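## Task

Get plate C51 read in the plate reader READER. First press the reader's STAGE key so the stage slides out. If some plate already sits on the stage, put it, lid still on, flat within the locators of recovery nest N6. Carry C51 from plate hotel H1 to regrip nest RG, lift its lid off and set that lid upright on lid park LP1. Put C51 flat within the locators on the reader's stage, well A1 at the stage corner labelled A1. Press START and wait for the lamp to return to green; the stage must remain retracted afterwards or the read is lost. Do not disturb the other plates in H1. Anything held in place only by the robot at the end does not count. Release everything and move the gripper away at the end.

## Robot and tools

Robot: one four-axis plate-handling arm (lift, shoulder, elbow, wrist yaw) with a two-finger gripper that always stays level; it can turn about vertical but never tilt. The controlled point, end_effector_position, sits midway between the two rubber pads, roughly 2-3 cm behind the fingertips. Fingers point along the gripper's +x; they open and close along its y. The fingertips never touch each other, so one finger can push a key while the other pushes a neighbouring key.

Frames: the scene frame has its origin on the table surface under the arm base, +z up, +y to the left when facing along +x. Results report the gripper position in metres and its orientation as quaternion wxyz in this frame; at long reach the printed position may be somewhat wrong. Motion commands, however, are given in the gripper's own axes.

The row: every motion uses a row of 5 numbers, each in [-1, 1], ordered dx, dy, dz, rz, opening. The first four are an offset, not a pose: they say where the gripper should end up relative to its measured pose in the most recent result that reported it (if no result in this scene has shown it yet, or for a second or later call inside one reply, relative to where the robot is when the action begins). Axes are the gripper's own; 1.0 equals 0.6 m for dx, dy, dz and 180 degrees for rz. Positive rz turns from gripper +x toward +y. Opening is absolute: +1 fully open (0.140 m), -1 closed, which still leaves a 0.066 m gap. Closing from fully open needs at least about 0.6 s. Because offsets count from the measured hand, resending a small offset against something rigid does not press harder, but against something that yields it goes further. An all-zero offset is not a pause; it pulls the hand back to the reference pose.

Tools:
- execute_actions, argument actions (a list holding at most one item) and optional pictures (boolean). An empty list just returns the state. An item {"rows": [[5 numbers], ...], "steps": n} runs n control steps of 1/30 s each (n up to 15, default 15); up to 15 rows, one per step, the last repeated if rows run out. Every row is an offset from the same reference pose, not from the row before. An item {"steps": n} with no rows is a wait of up to 300 steps counted from the previous result. A rejected call sends nothing.
- move, argument target (one row as above) and speed (m/s, 0.002 to 0.5, default 0.25; turning capped at twice that in rad/s). It runs a straight path of 0.5 to 10 s toward the target; paths over 10 s stop short. It does not avoid obstacles, the hand may lag, drift or overshoot speed (especially with a nearly straight arm), and it turns the shorter way. The opening is sent at the start. The result adds a line move: with the ending (done means settled near target; others include off_target, moving, held, fault), the limits that acted (paced means the sent pose was clipped; held means a check blocked steps, after which the arm may jump faster), and the distance from target.
- wait, argument seconds (0 to 10): lets time run with no new command.
- zoom_image, arguments camera (cam_head_left, cam_head_right or cam_wrist) and region [x0, y0, x1, y1] in image pixels from the top-left, at most 504 by 504.
- finished_scene, argument scene: the current scene number. Final; the result reports success and gives the next task.

Each step the commanded pose is clipped to within 70 mm and 16 degrees of the measured hand; after an action ends the arm continues only to that last clipped pose, so check the reported pose and send the remainder. The simulation keeps running while you compose replies; fingers still in motion keep moving.

Result lines: the state line (pose, grip_measured on the opening scale), Joint positions (lift m, shoulder, elbow, wrist yaw rad, pad gap m), Hand target (the pose the controller currently drives toward), pose unreachable (the clearance check altered or blocked a command) and HELD markers on affected steps. Joint ranges: lift 0.000-0.550 m, shoulder -2.000 to 2.000, elbow -2.800 to 2.800, wrist yaw -12.566 to 12.566 rad. Keep the elbow at least 0.4 rad away from 0 or the arm may fold and fault. Images come from cam_head_left (896x504), cam_head_right (896x504) and cam_wrist (504x504, fisheye).

Gripping: command an opening about 0.04 below grip_measured to hold firmly, less for a lighter hold. Readings may be off by about 1 mm. Pads push up to roughly 18 N; a fast close can push harder. Contact loads reaching a joint's limit (lift 53.4 N, shoulder 8.01 N m, elbow 4 N m, wrist yaw 1.33 N m, payload included) stop the arm for 10 s. Holding loads heats motors; MOTOR HOT appears from 85 °C and at 100 °C an OVER-TEMPERATURE FAULT brakes the arm.

Reader and deck: STAGE is the lower key, START the one above; push straight in until it switches. STAGE slides the stage out or in; START runs the read and retracts an extended stage. Never let the stage move while a plate on it is not seated in its locators, nor retract it while a lid on it is not resting on a seated plate. Hotel H1 has 6 slots, slot 1 lowest; a stored plate sits flat on the prongs, short end forward, behind both front pins and between the side pins. A plate showing a blank end is reversed; you may slide it out to read its label, but return it fully in the same orientation. Well A1 lies at the labelled short end, in the corner opposite the labelled long side. Deck labels identify the hotel, lid park and nests.

Avoid dropping, slipping or slamming items, hard impacts and heavy pressing; faster or deeper contacts hit harder. Knocking anything off the table ends the scene.

Each tool is called after ">>>" in YAML: its name, and indented under it one key for each argument.

## Session

>>> execute_actions:
  actions: []

Scene clock: 0.00 s of 7000.00 s.
end_effector_position=(+0.5064, -0.2325, +0.5048) grip_measured=+0.99 end_effector_quat_wxyz=(+0.677, +0.000, +0.000, +0.736)
Joint positions: [ 0.5   -0.611  2.674 -0.411  0.139]
Motor temperatures (°C, as the motors report them): [31 28 26 26]
Hand target: +0.506, -0.232, +0.505; +0.677, +0.000, +0.000, +0.736

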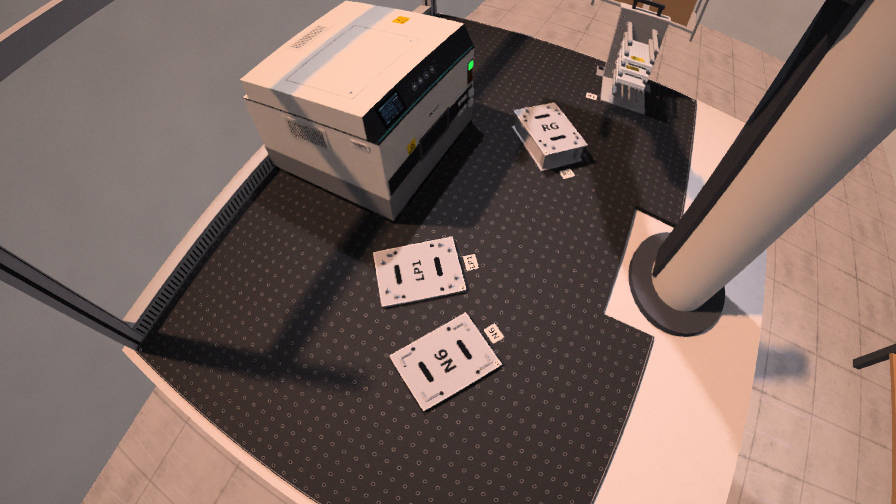

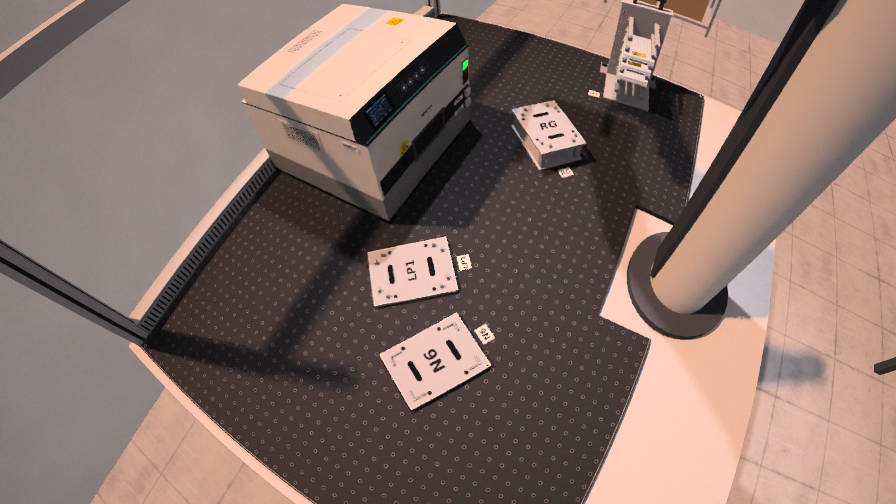

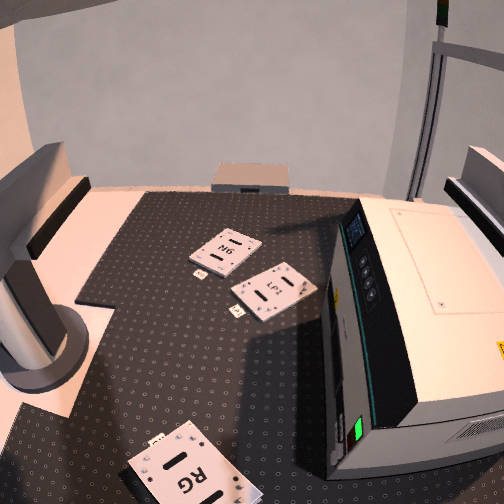

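>>> move:
  target: [0.232,0.158,-0.5,-0.527,-1]

Scene clock: 10.07 s of 7000.00 s.
end_effector_position=(+0.4007, -0.1013, +0.2048) grip_measured=-1.00 end_effector_quat_wxyz=(+1.000, +0.000, +0.000, -0.001)
Joint positions: [ 0.2    0.161  0.492 -0.655  0.066]
Motor temperatures (°C, as the motors report them): [31 28 26 26]
Hand target: +0.401, -0.101, +0.205; +1.000, +0.000, +0.000, -0.001
Off the commanded pose: 0.000 m, 0 deg.
After step 90, 3.40 s passed at rest.
move: done
camera_calibration (this result's frames):
cam_wrist: T_world_to_cam=[[-0.00797368, -0.999965, 0.00251812, -0.0900908], [-0.603104, 0.00280046, -0.797658, 0.392958], [0.797623, -0.00787895, -0.603105, -0.101266], [0, 0, 0, 1]] pos_world=[0.317049, -0.091986, 0.252598]

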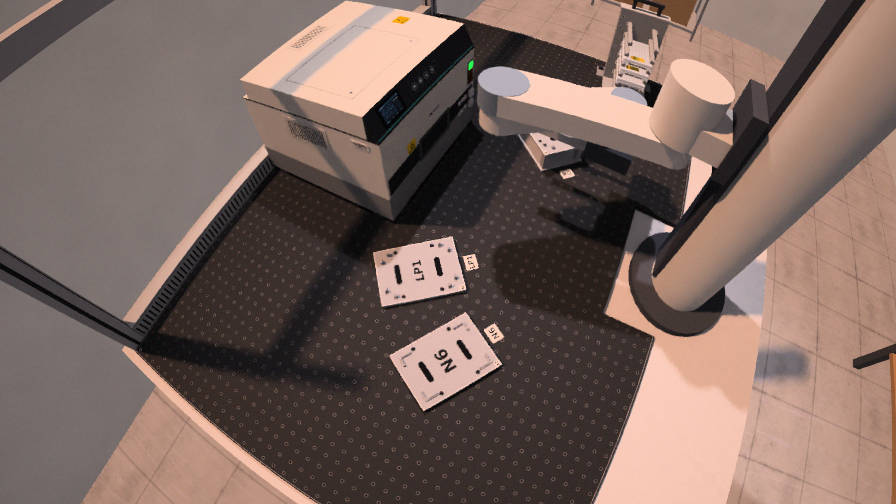

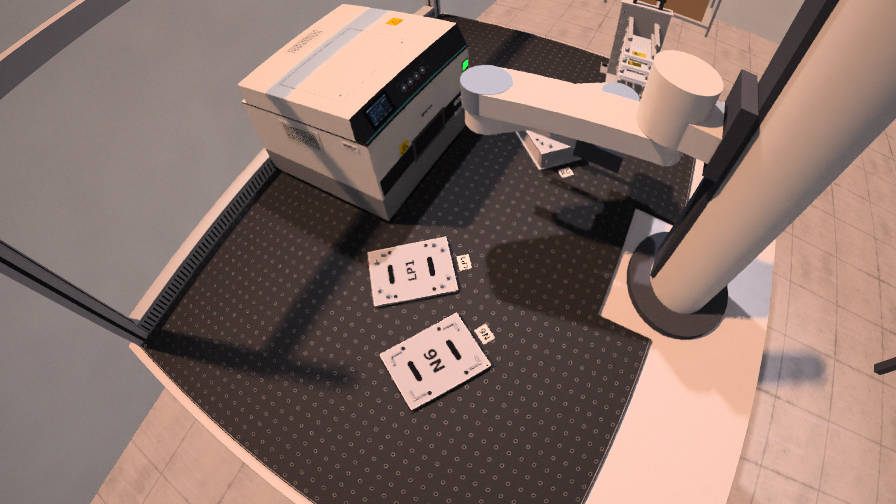

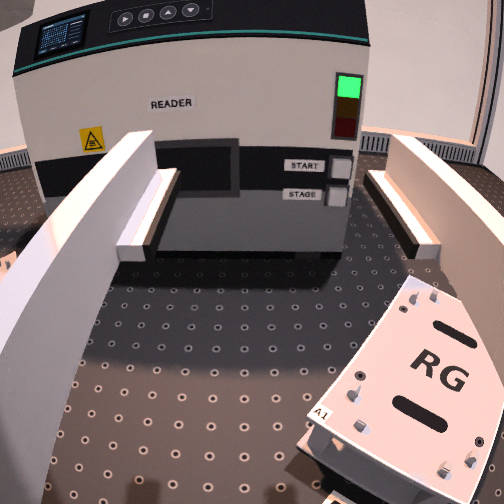

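>>> move:
  target: [0.27,-0.085,-0.13,0,-1]

Scene clock: 20.20 s of 7000.00 s.
end_effector_position=(+0.5627, -0.1527, +0.1268) grip_measured=-1.00 end_effector_quat_wxyz=(+1.000, +0.000, +0.000, -0.001)
Joint positions: [ 0.122  0.315  1.178 -1.495  0.066]
Motor temperatures (°C, as the motors report them): [31 28 26 26]
Hand target: +0.563, -0.153, +0.127; +1.000, +0.000, +0.000, -0.001
Off the commanded pose: 0.000 m, 0 deg.
After step 90, 6.00 s passed at rest.
move: done
camera_calibration (this result's frames):
cam_wrist: T_world_to_cam=[[-0.00734114, -0.99997, 0.00251812, -0.140345], [-0.603106, 0.00241896, -0.797658, 0.428463], [0.797627, -0.00737441, -0.603105, -0.277824], [0, 0, 0, 1]] pos_world=[0.478978, -0.143426, 0.174563]

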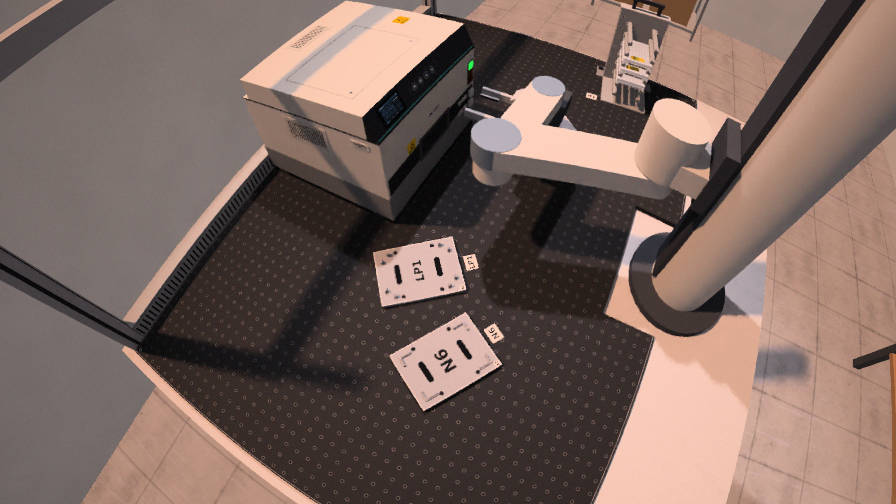

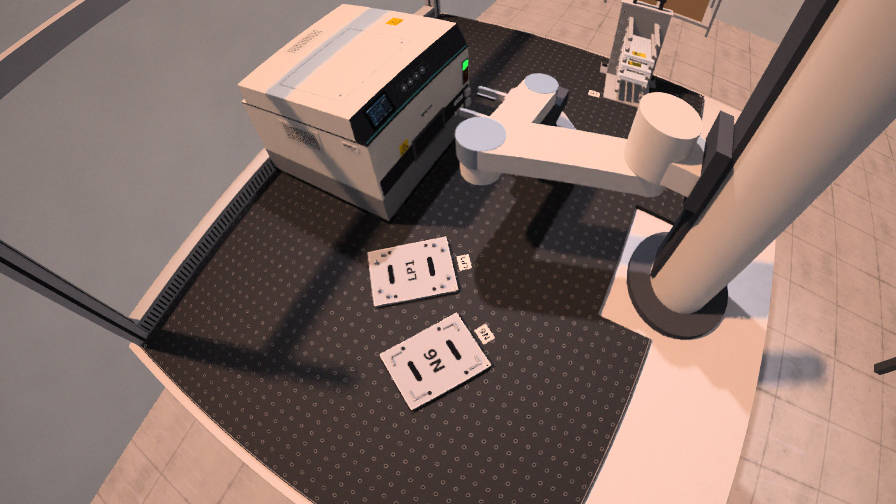

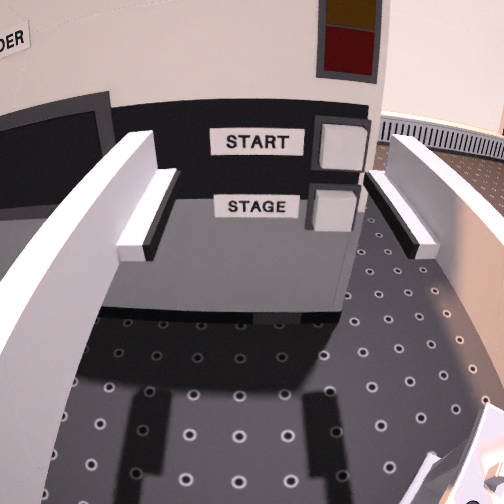

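>>> move:
  target: [0.04,0.011,-0.071,0,-1]
  speed: 0.04

>>> move:
  target: [0.035,0,0,0,-1]
  speed: 0.01

Scene clock: 27.30 s of 7000.00 s.
end_effector_position=(+0.5860, -0.1469, +0.0841) grip_measured=-1.00 end_effector_quat_wxyz=(+1.000, +0.000, +0.000, -0.003)
Joint positions: [ 0.079  0.342  1.259 -1.607  0.066]
Motor temperatures (°C, as the motors report them): [31 28 26 26]
Hand target: +0.587, -0.146, +0.084; +1.000, +0.000, +0.000, -0.001
Off the commanded pose: 0.001 m, 0 deg.
After step 90, 2.63 s passed at rest.
move: done
camera_calibration (this result's frames):
cam_wrist: T_world_to_cam=[[-0.0115068, -0.999931, 0.00251812, -0.13186], [-0.60309, 0.00493142, -0.797658, 0.408867], [0.79759, -0.0106972, -0.603105, -0.322621], [0, 0, 0, 1]] pos_world=[0.502385, -0.137318, 0.131893]

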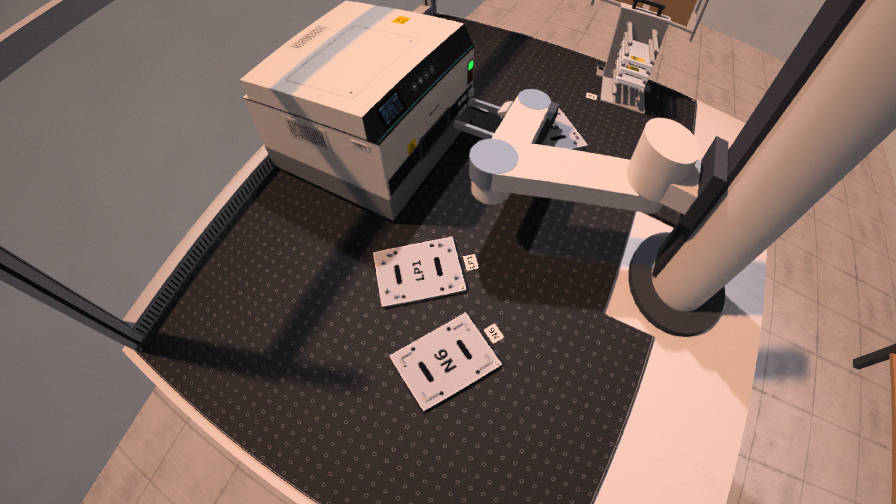

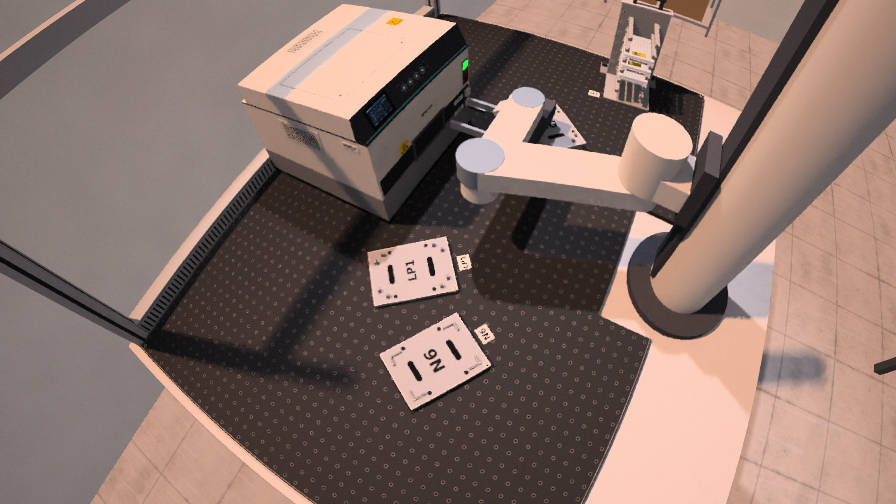

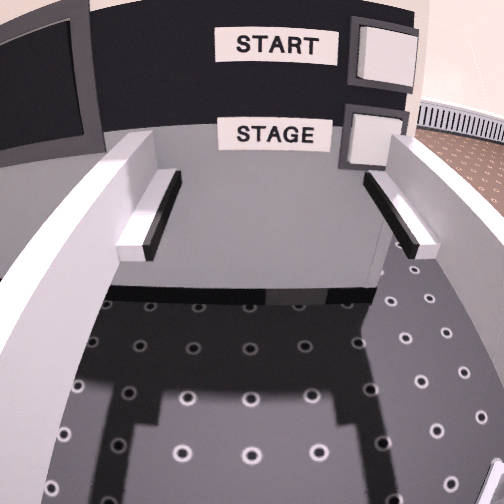

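Scene clock: 37.87 s of 7000.00 s.
end_effector_position=(+0.5869, -0.1483, +0.0841) grip_measured=-1.00 end_effector_quat_wxyz=(+1.000, +0.000, +0.000, -0.006)
Joint positions: [ 0.079  0.34   1.264 -1.617  0.066]
Motor temperatures (°C, as the motors report them): [31 28 30 26]
Hand target: +0.588, -0.148, +0.084; +1.000, +0.000, +0.000, -0.007
Off the commanded pose: 0.020 m, 0 deg.
TORQUE FAULT: the external load on joint 3 (elbow) reached its load limit, and the arm stopped for 10 seconds. The arm's remaining commands of this call were not run. The arm holds where it stopped, with its grip as last carried out, and accepts commands again: back off and push less far. The arm stops again, at the same cost, whenever a joint's load reaches its limit.
move: fault
camera_calibration (this result's frames):
cam_wrist: T_world_to_cam=[[-0.0183415, -0.999829, 0.00251812, -0.129159], [-0.603043, 0.00905364, -0.797658, 0.409964], [0.797498, -0.0161487, -0.603105, -0.324067], [0, 0, 0, 1]] pos_world=[0.5033, -0.138082, 0.13189]

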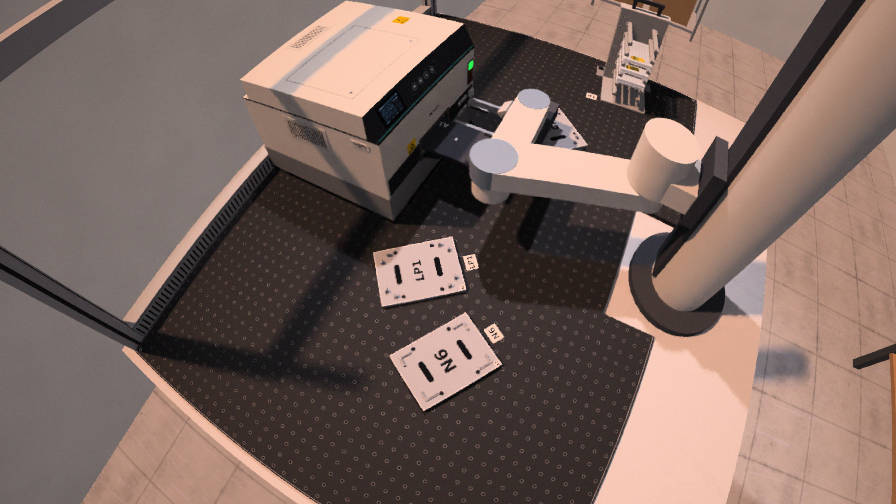

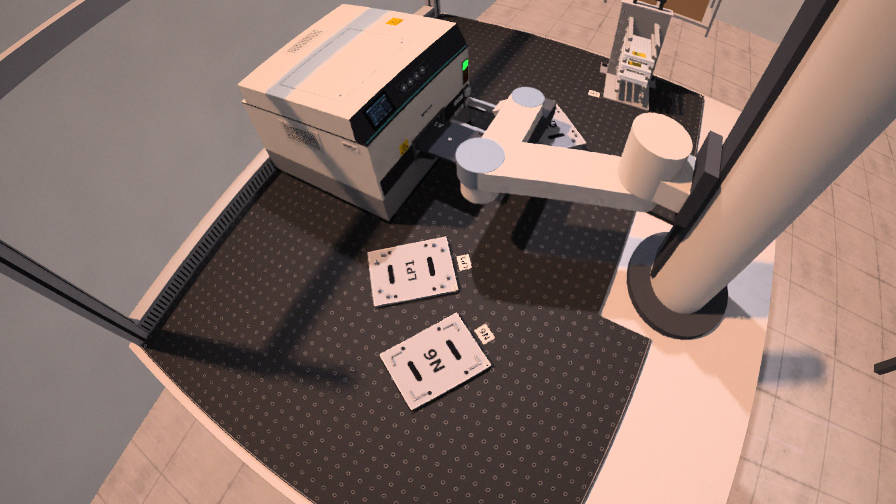

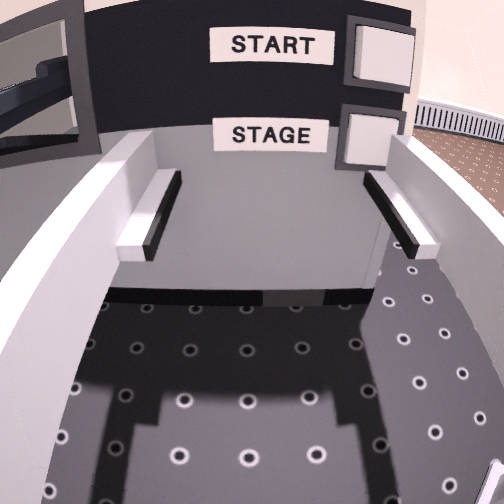

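Costly, but the stage is out. Back off, rise, view stage.

>>> move:
  target: [-0.03,-0.01,0,0,-1]
  speed: 0.05

>>> move:
  target: [0,0,0.28,0,-1]
  speed: 0.1

>>> move:
  target: [-0.13,0.22,0,0.004,1]

Scene clock: 41.83 s of 7000.00 s.
end_effector_position=(+0.5678, -0.1529, +0.0841) grip_measured=-1.00 end_effector_quat_wxyz=(+1.000, +0.000, +0.000, -0.003)
Joint positions: [ 0.079  0.318  1.198 -1.522  0.066]
Motor temperatures (°C, as the motors report them): [31 28 31 26]
Hand target: +0.569, -0.154, +0.084; +1.000, +0.000, +0.000, -0.006
Off the commanded pose: 0.002 m, 0 deg.
After step 90, 0.27 s passed at rest.
move: done
camera_calibration (this result's frames):
cam_wrist: T_world_to_cam=[[-0.0112711, -0.999933, 0.00251812, -0.13818], [-0.603092, 0.00478925, -0.797658, 0.397875], [0.797592, -0.0105092, -0.603105, -0.308115], [0, 0, 0, 1]] pos_world=[0.484148, -0.143315, 0.13189]

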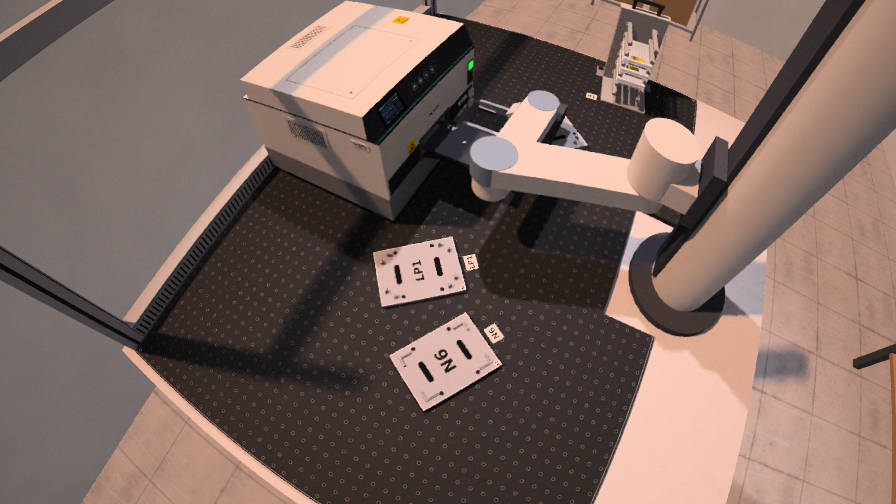

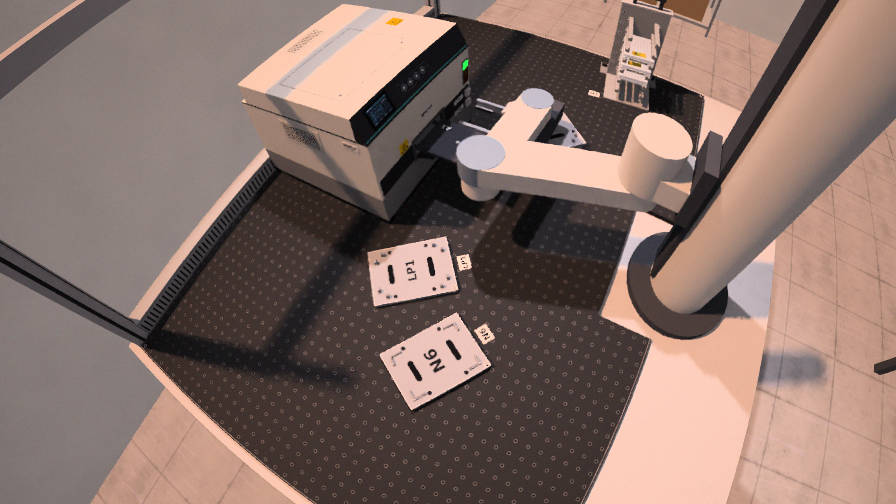

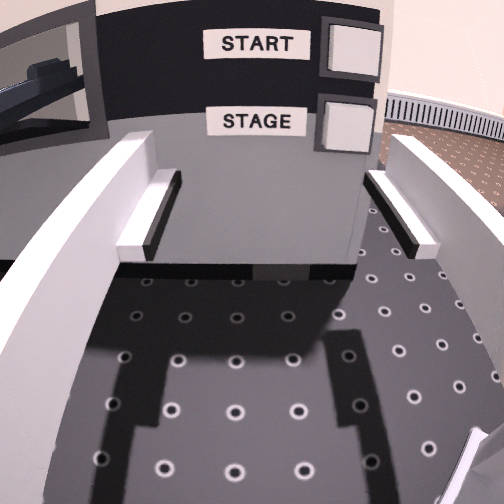

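Scene clock: 43.80 s of 7000.00 s.
end_effector_position=(+0.5678, -0.1529, +0.2521) grip_measured=-1.00 end_effector_quat_wxyz=(+1.000, +0.000, +0.000, -0.003)
Joint positions: [ 0.247  0.318  1.198 -1.521  0.066]
Motor temperatures (°C, as the motors report them): [31 28 31 26]
Hand target: +0.568, -0.153, +0.252; +1.000, +0.000, +0.000, -0.003
Off the commanded pose: 0.000 m, 0 deg.
move: done
camera_calibration (this result's frames):
cam_wrist: T_world_to_cam=[[-0.0110917, -0.999935, 0.00251812, -0.138709], [-0.603092, 0.00468104, -0.797658, 0.531889], [0.797594, -0.0103661, -0.603105, -0.206745], [0, 0, 0, 1]] pos_world=[0.484138, -0.143333, 0.299926]

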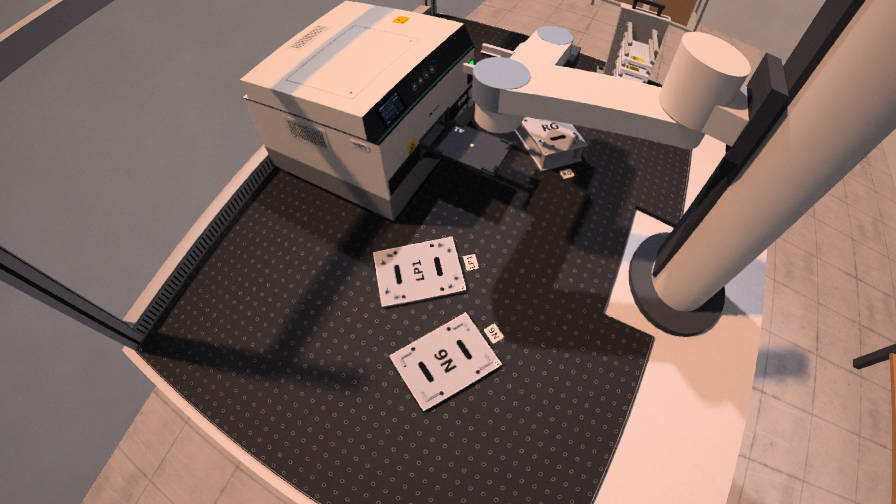

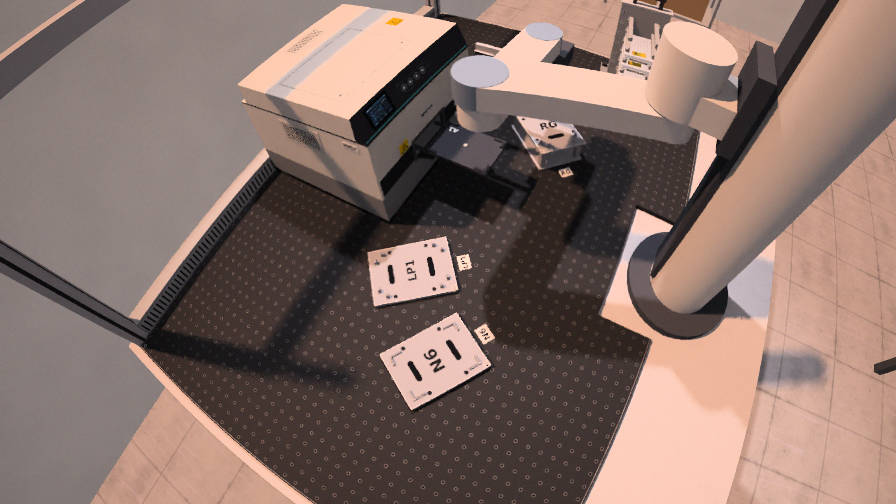

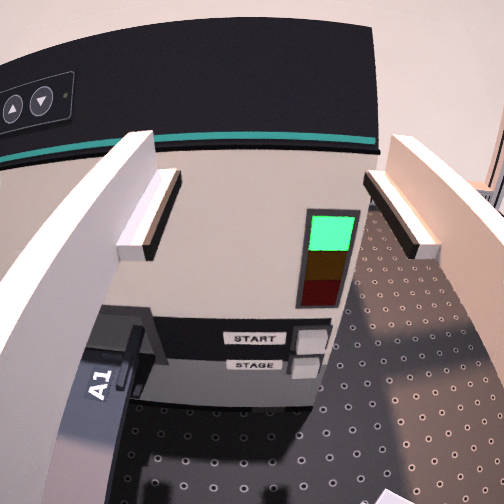

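Scene clock: 44.90 s of 7000.00 s.
end_effector_position=(+0.4906, -0.0203, +0.2521) grip_measured=+0.99 end_effector_quat_wxyz=(+1.000, +0.000, +0.000, +0.004)
Joint positions: [ 0.247  0.896  0.678 -1.566  0.139]
Motor temperatures (°C, as the motors report them): [31 28 31 26]
Hand target: +0.491, -0.020, +0.252; +1.000, +0.000, +0.000, +0.004
Off the commanded pose: 0.000 m, 0 deg.
move: done
camera_calibration (this result's frames):
cam_wrist: T_world_to_cam=[[0.00181138, -0.999995, 0.00251812, -0.0133063], [-0.603103, -0.00310106, -0.797658, 0.484568], [0.797662, -0.0000738221, -0.603105, -0.14364], [0, 0, 0, 1]] pos_world=[0.406845, -0.0118142, 0.299923]

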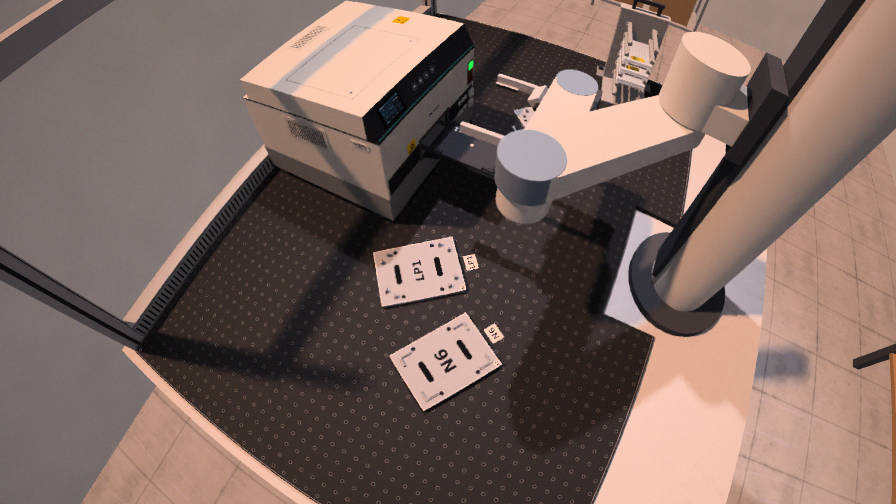

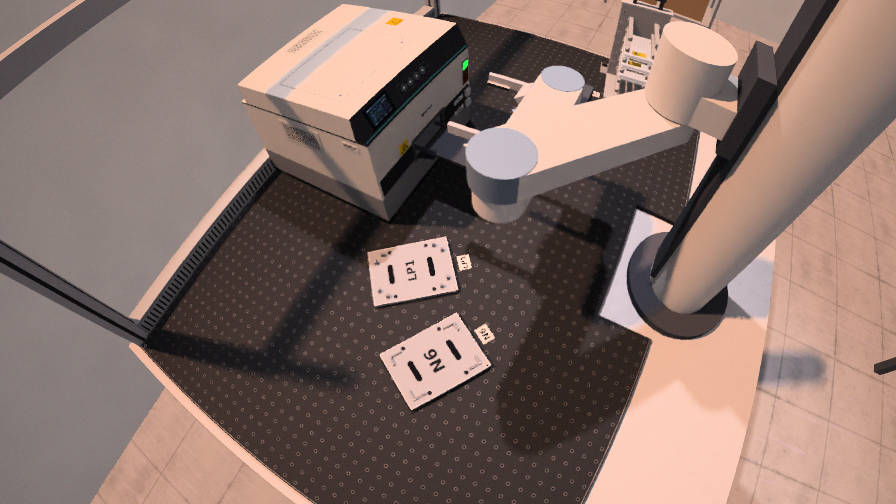

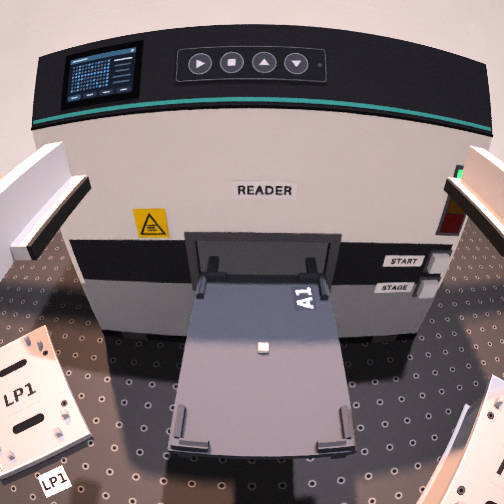

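>>> move:
  target: [-0.18,-0.4,0.08,-0.5,1]

Scene clock: 51.07 s of 7000.00 s.
end_effector_position=(+0.3843, -0.2612, +0.3001) grip_measured=+0.99 end_effector_quat_wxyz=(+0.710, +0.000, +0.000, -0.704)
Joint positions: [ 0.295  0.42   0.952 -2.935  0.139]
Motor temperatures (°C, as the motors report them): [31 28 29 26]
Hand target: +0.384, -0.261, +0.300; +0.710, +0.000, +0.000, -0.704
Off the commanded pose: 0.000 m, 0 deg.
move: done
camera_calibration (this result's frames):
cam_wrist: T_world_to_cam=[[-0.999995, -0.00186629, 0.00251812, 0.391553], [-0.00313418, 0.603103, -0.797658, 0.385763], [-0.0000300211, -0.797662, -0.603105, 0.0683299], [0, 0, 0, 1]] pos_world=[0.392763, -0.17742, 0.347931]

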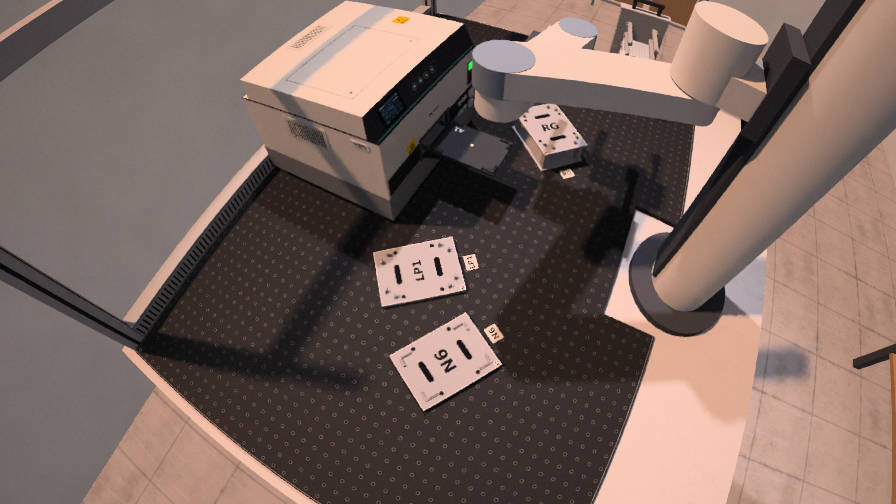

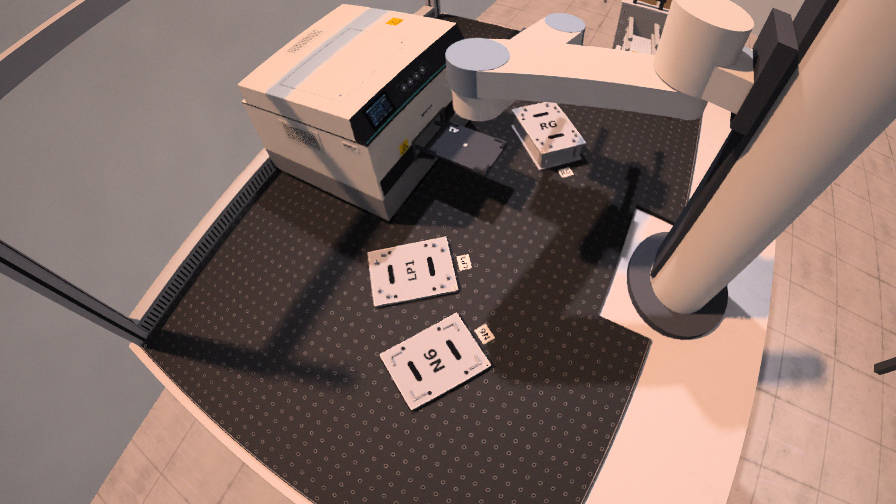

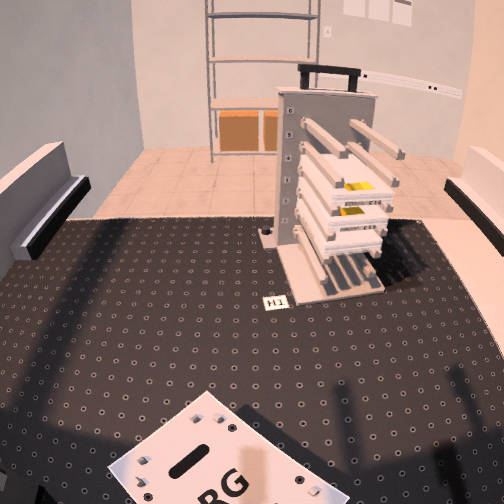

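>>> move:
  target: [0.15,-0.278,-0.17,0.058,1]

>>> zoom_image:
  camera: "cam_wrist"
  region: [130,60,390,320]

Scene clock: 57.27 s of 7000.00 s.
end_effector_position=(+0.2179, -0.3524, +0.1981) grip_measured=+0.99 end_effector_quat_wxyz=(+0.771, +0.000, +0.000, -0.637)
Joint positions: [ 0.193 -0.514  0.841 -1.709  0.139]
Motor temperatures (°C, as the motors report them): [31 28 28 26]
Hand target: +0.218, -0.352, +0.198; +0.771, +0.000, +0.000, -0.637
Off the commanded pose: 0.000 m, 0 deg.
After step 90, 1.83 s passed at rest.
move: done
camera_calibration (this result's frames):
cam_wrist: T_world_to_cam=[[-0.983164, -0.182706, 0.00251812, 0.157888], [-0.112166, 0.592589, -0.797658, 0.378888], [0.144244, -0.784511, -0.603105, -0.0927354], [0, 0, 0, 1]] pos_world=[0.211105, -0.268429, 0.245896]

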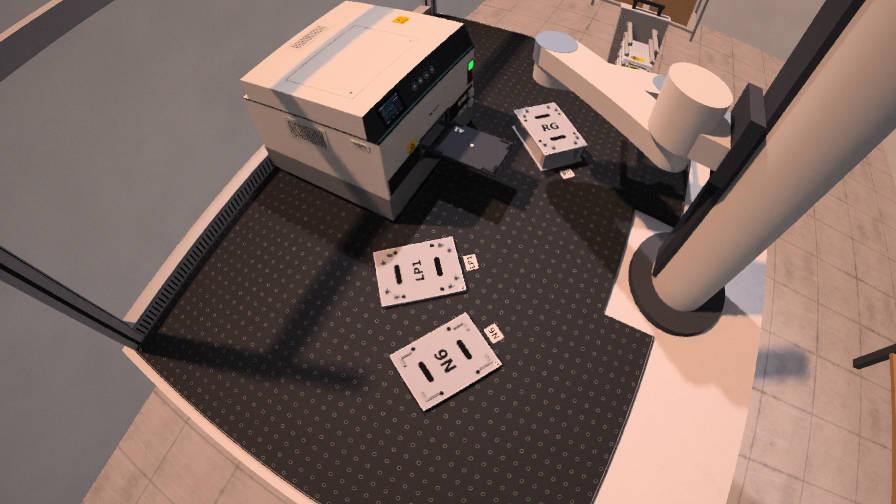

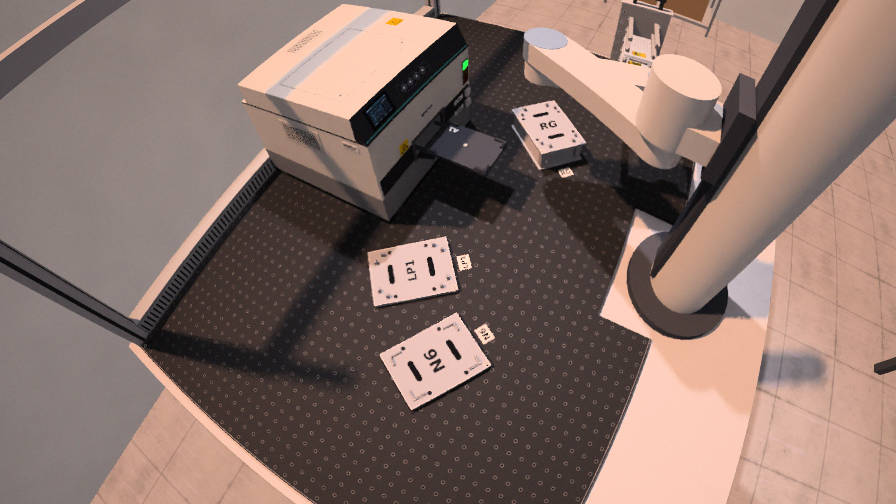

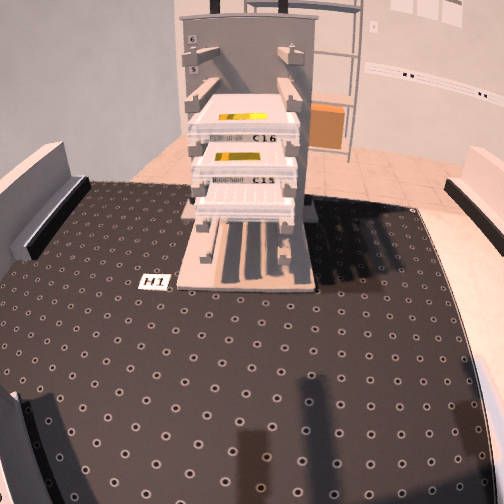

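Region (130, 60, 390, 320) of cam_wrist's 504x504 image, scaled by 1.938, with more detail than that image has.

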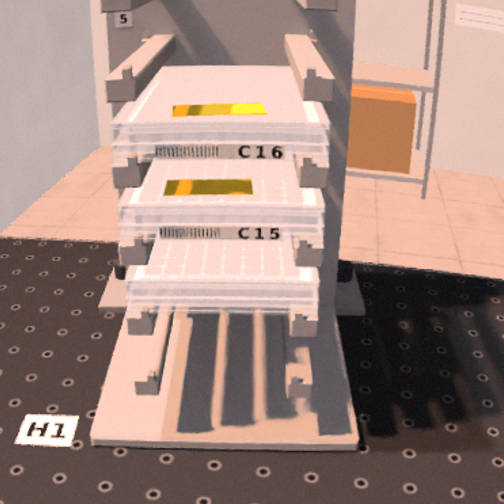

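>>> move:
  target: [0.17,0.024,-0.163,-0.008,0.2]
  speed: 0.15

Scene clock: 60.73 s of 7000.00 s.
end_effector_position=(+0.2513, -0.4499, +0.1003) grip_measured=+0.20 end_effector_quat_wxyz=(+0.763, +0.000, +0.000, -0.647)
Joint positions: [ 0.095 -0.581  1.3   -2.125  0.11 ]
Motor temperatures (°C, as the motors report them): [31 28 28 26]
Hand target: +0.251, -0.450, +0.100; +0.763, +0.000, +0.000, -0.647
Off the commanded pose: 0.000 m, 0 deg.
move: done
camera_calibration (this result's frames):
cam_wrist: T_world_to_cam=[[-0.987342, -0.158586, 0.00251812, 0.185086], [-0.0976277, 0.595157, -0.797658, 0.359882], [0.124998, -0.787807, -0.603105, -0.229704], [0, 0, 0, 1]] pos_world=[0.246591, -0.365796, 0.148061]

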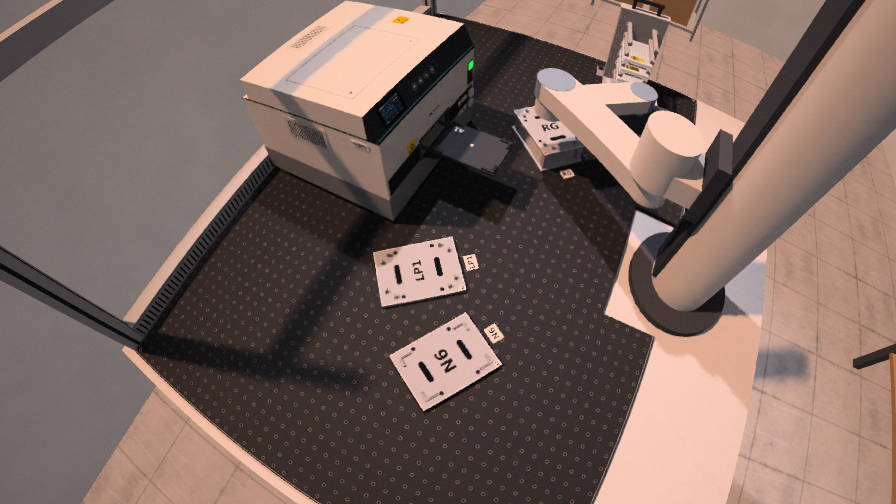

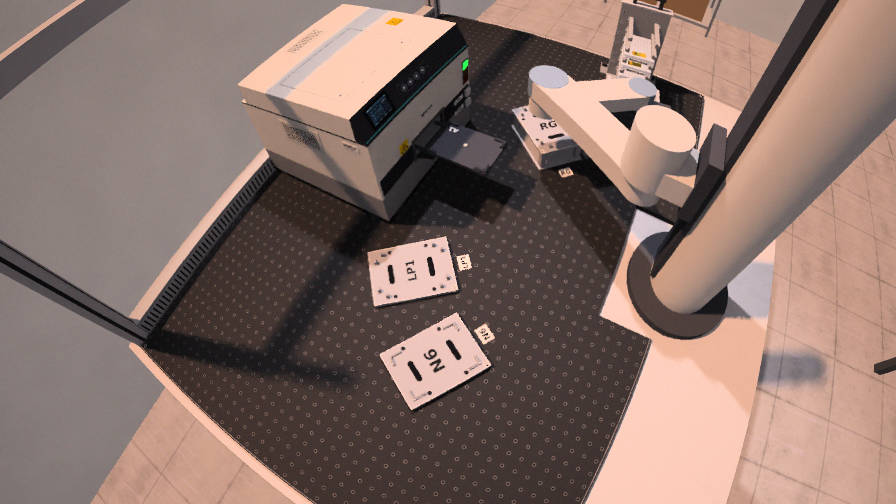

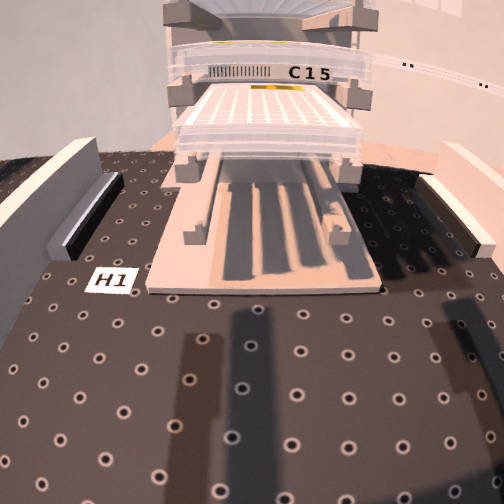

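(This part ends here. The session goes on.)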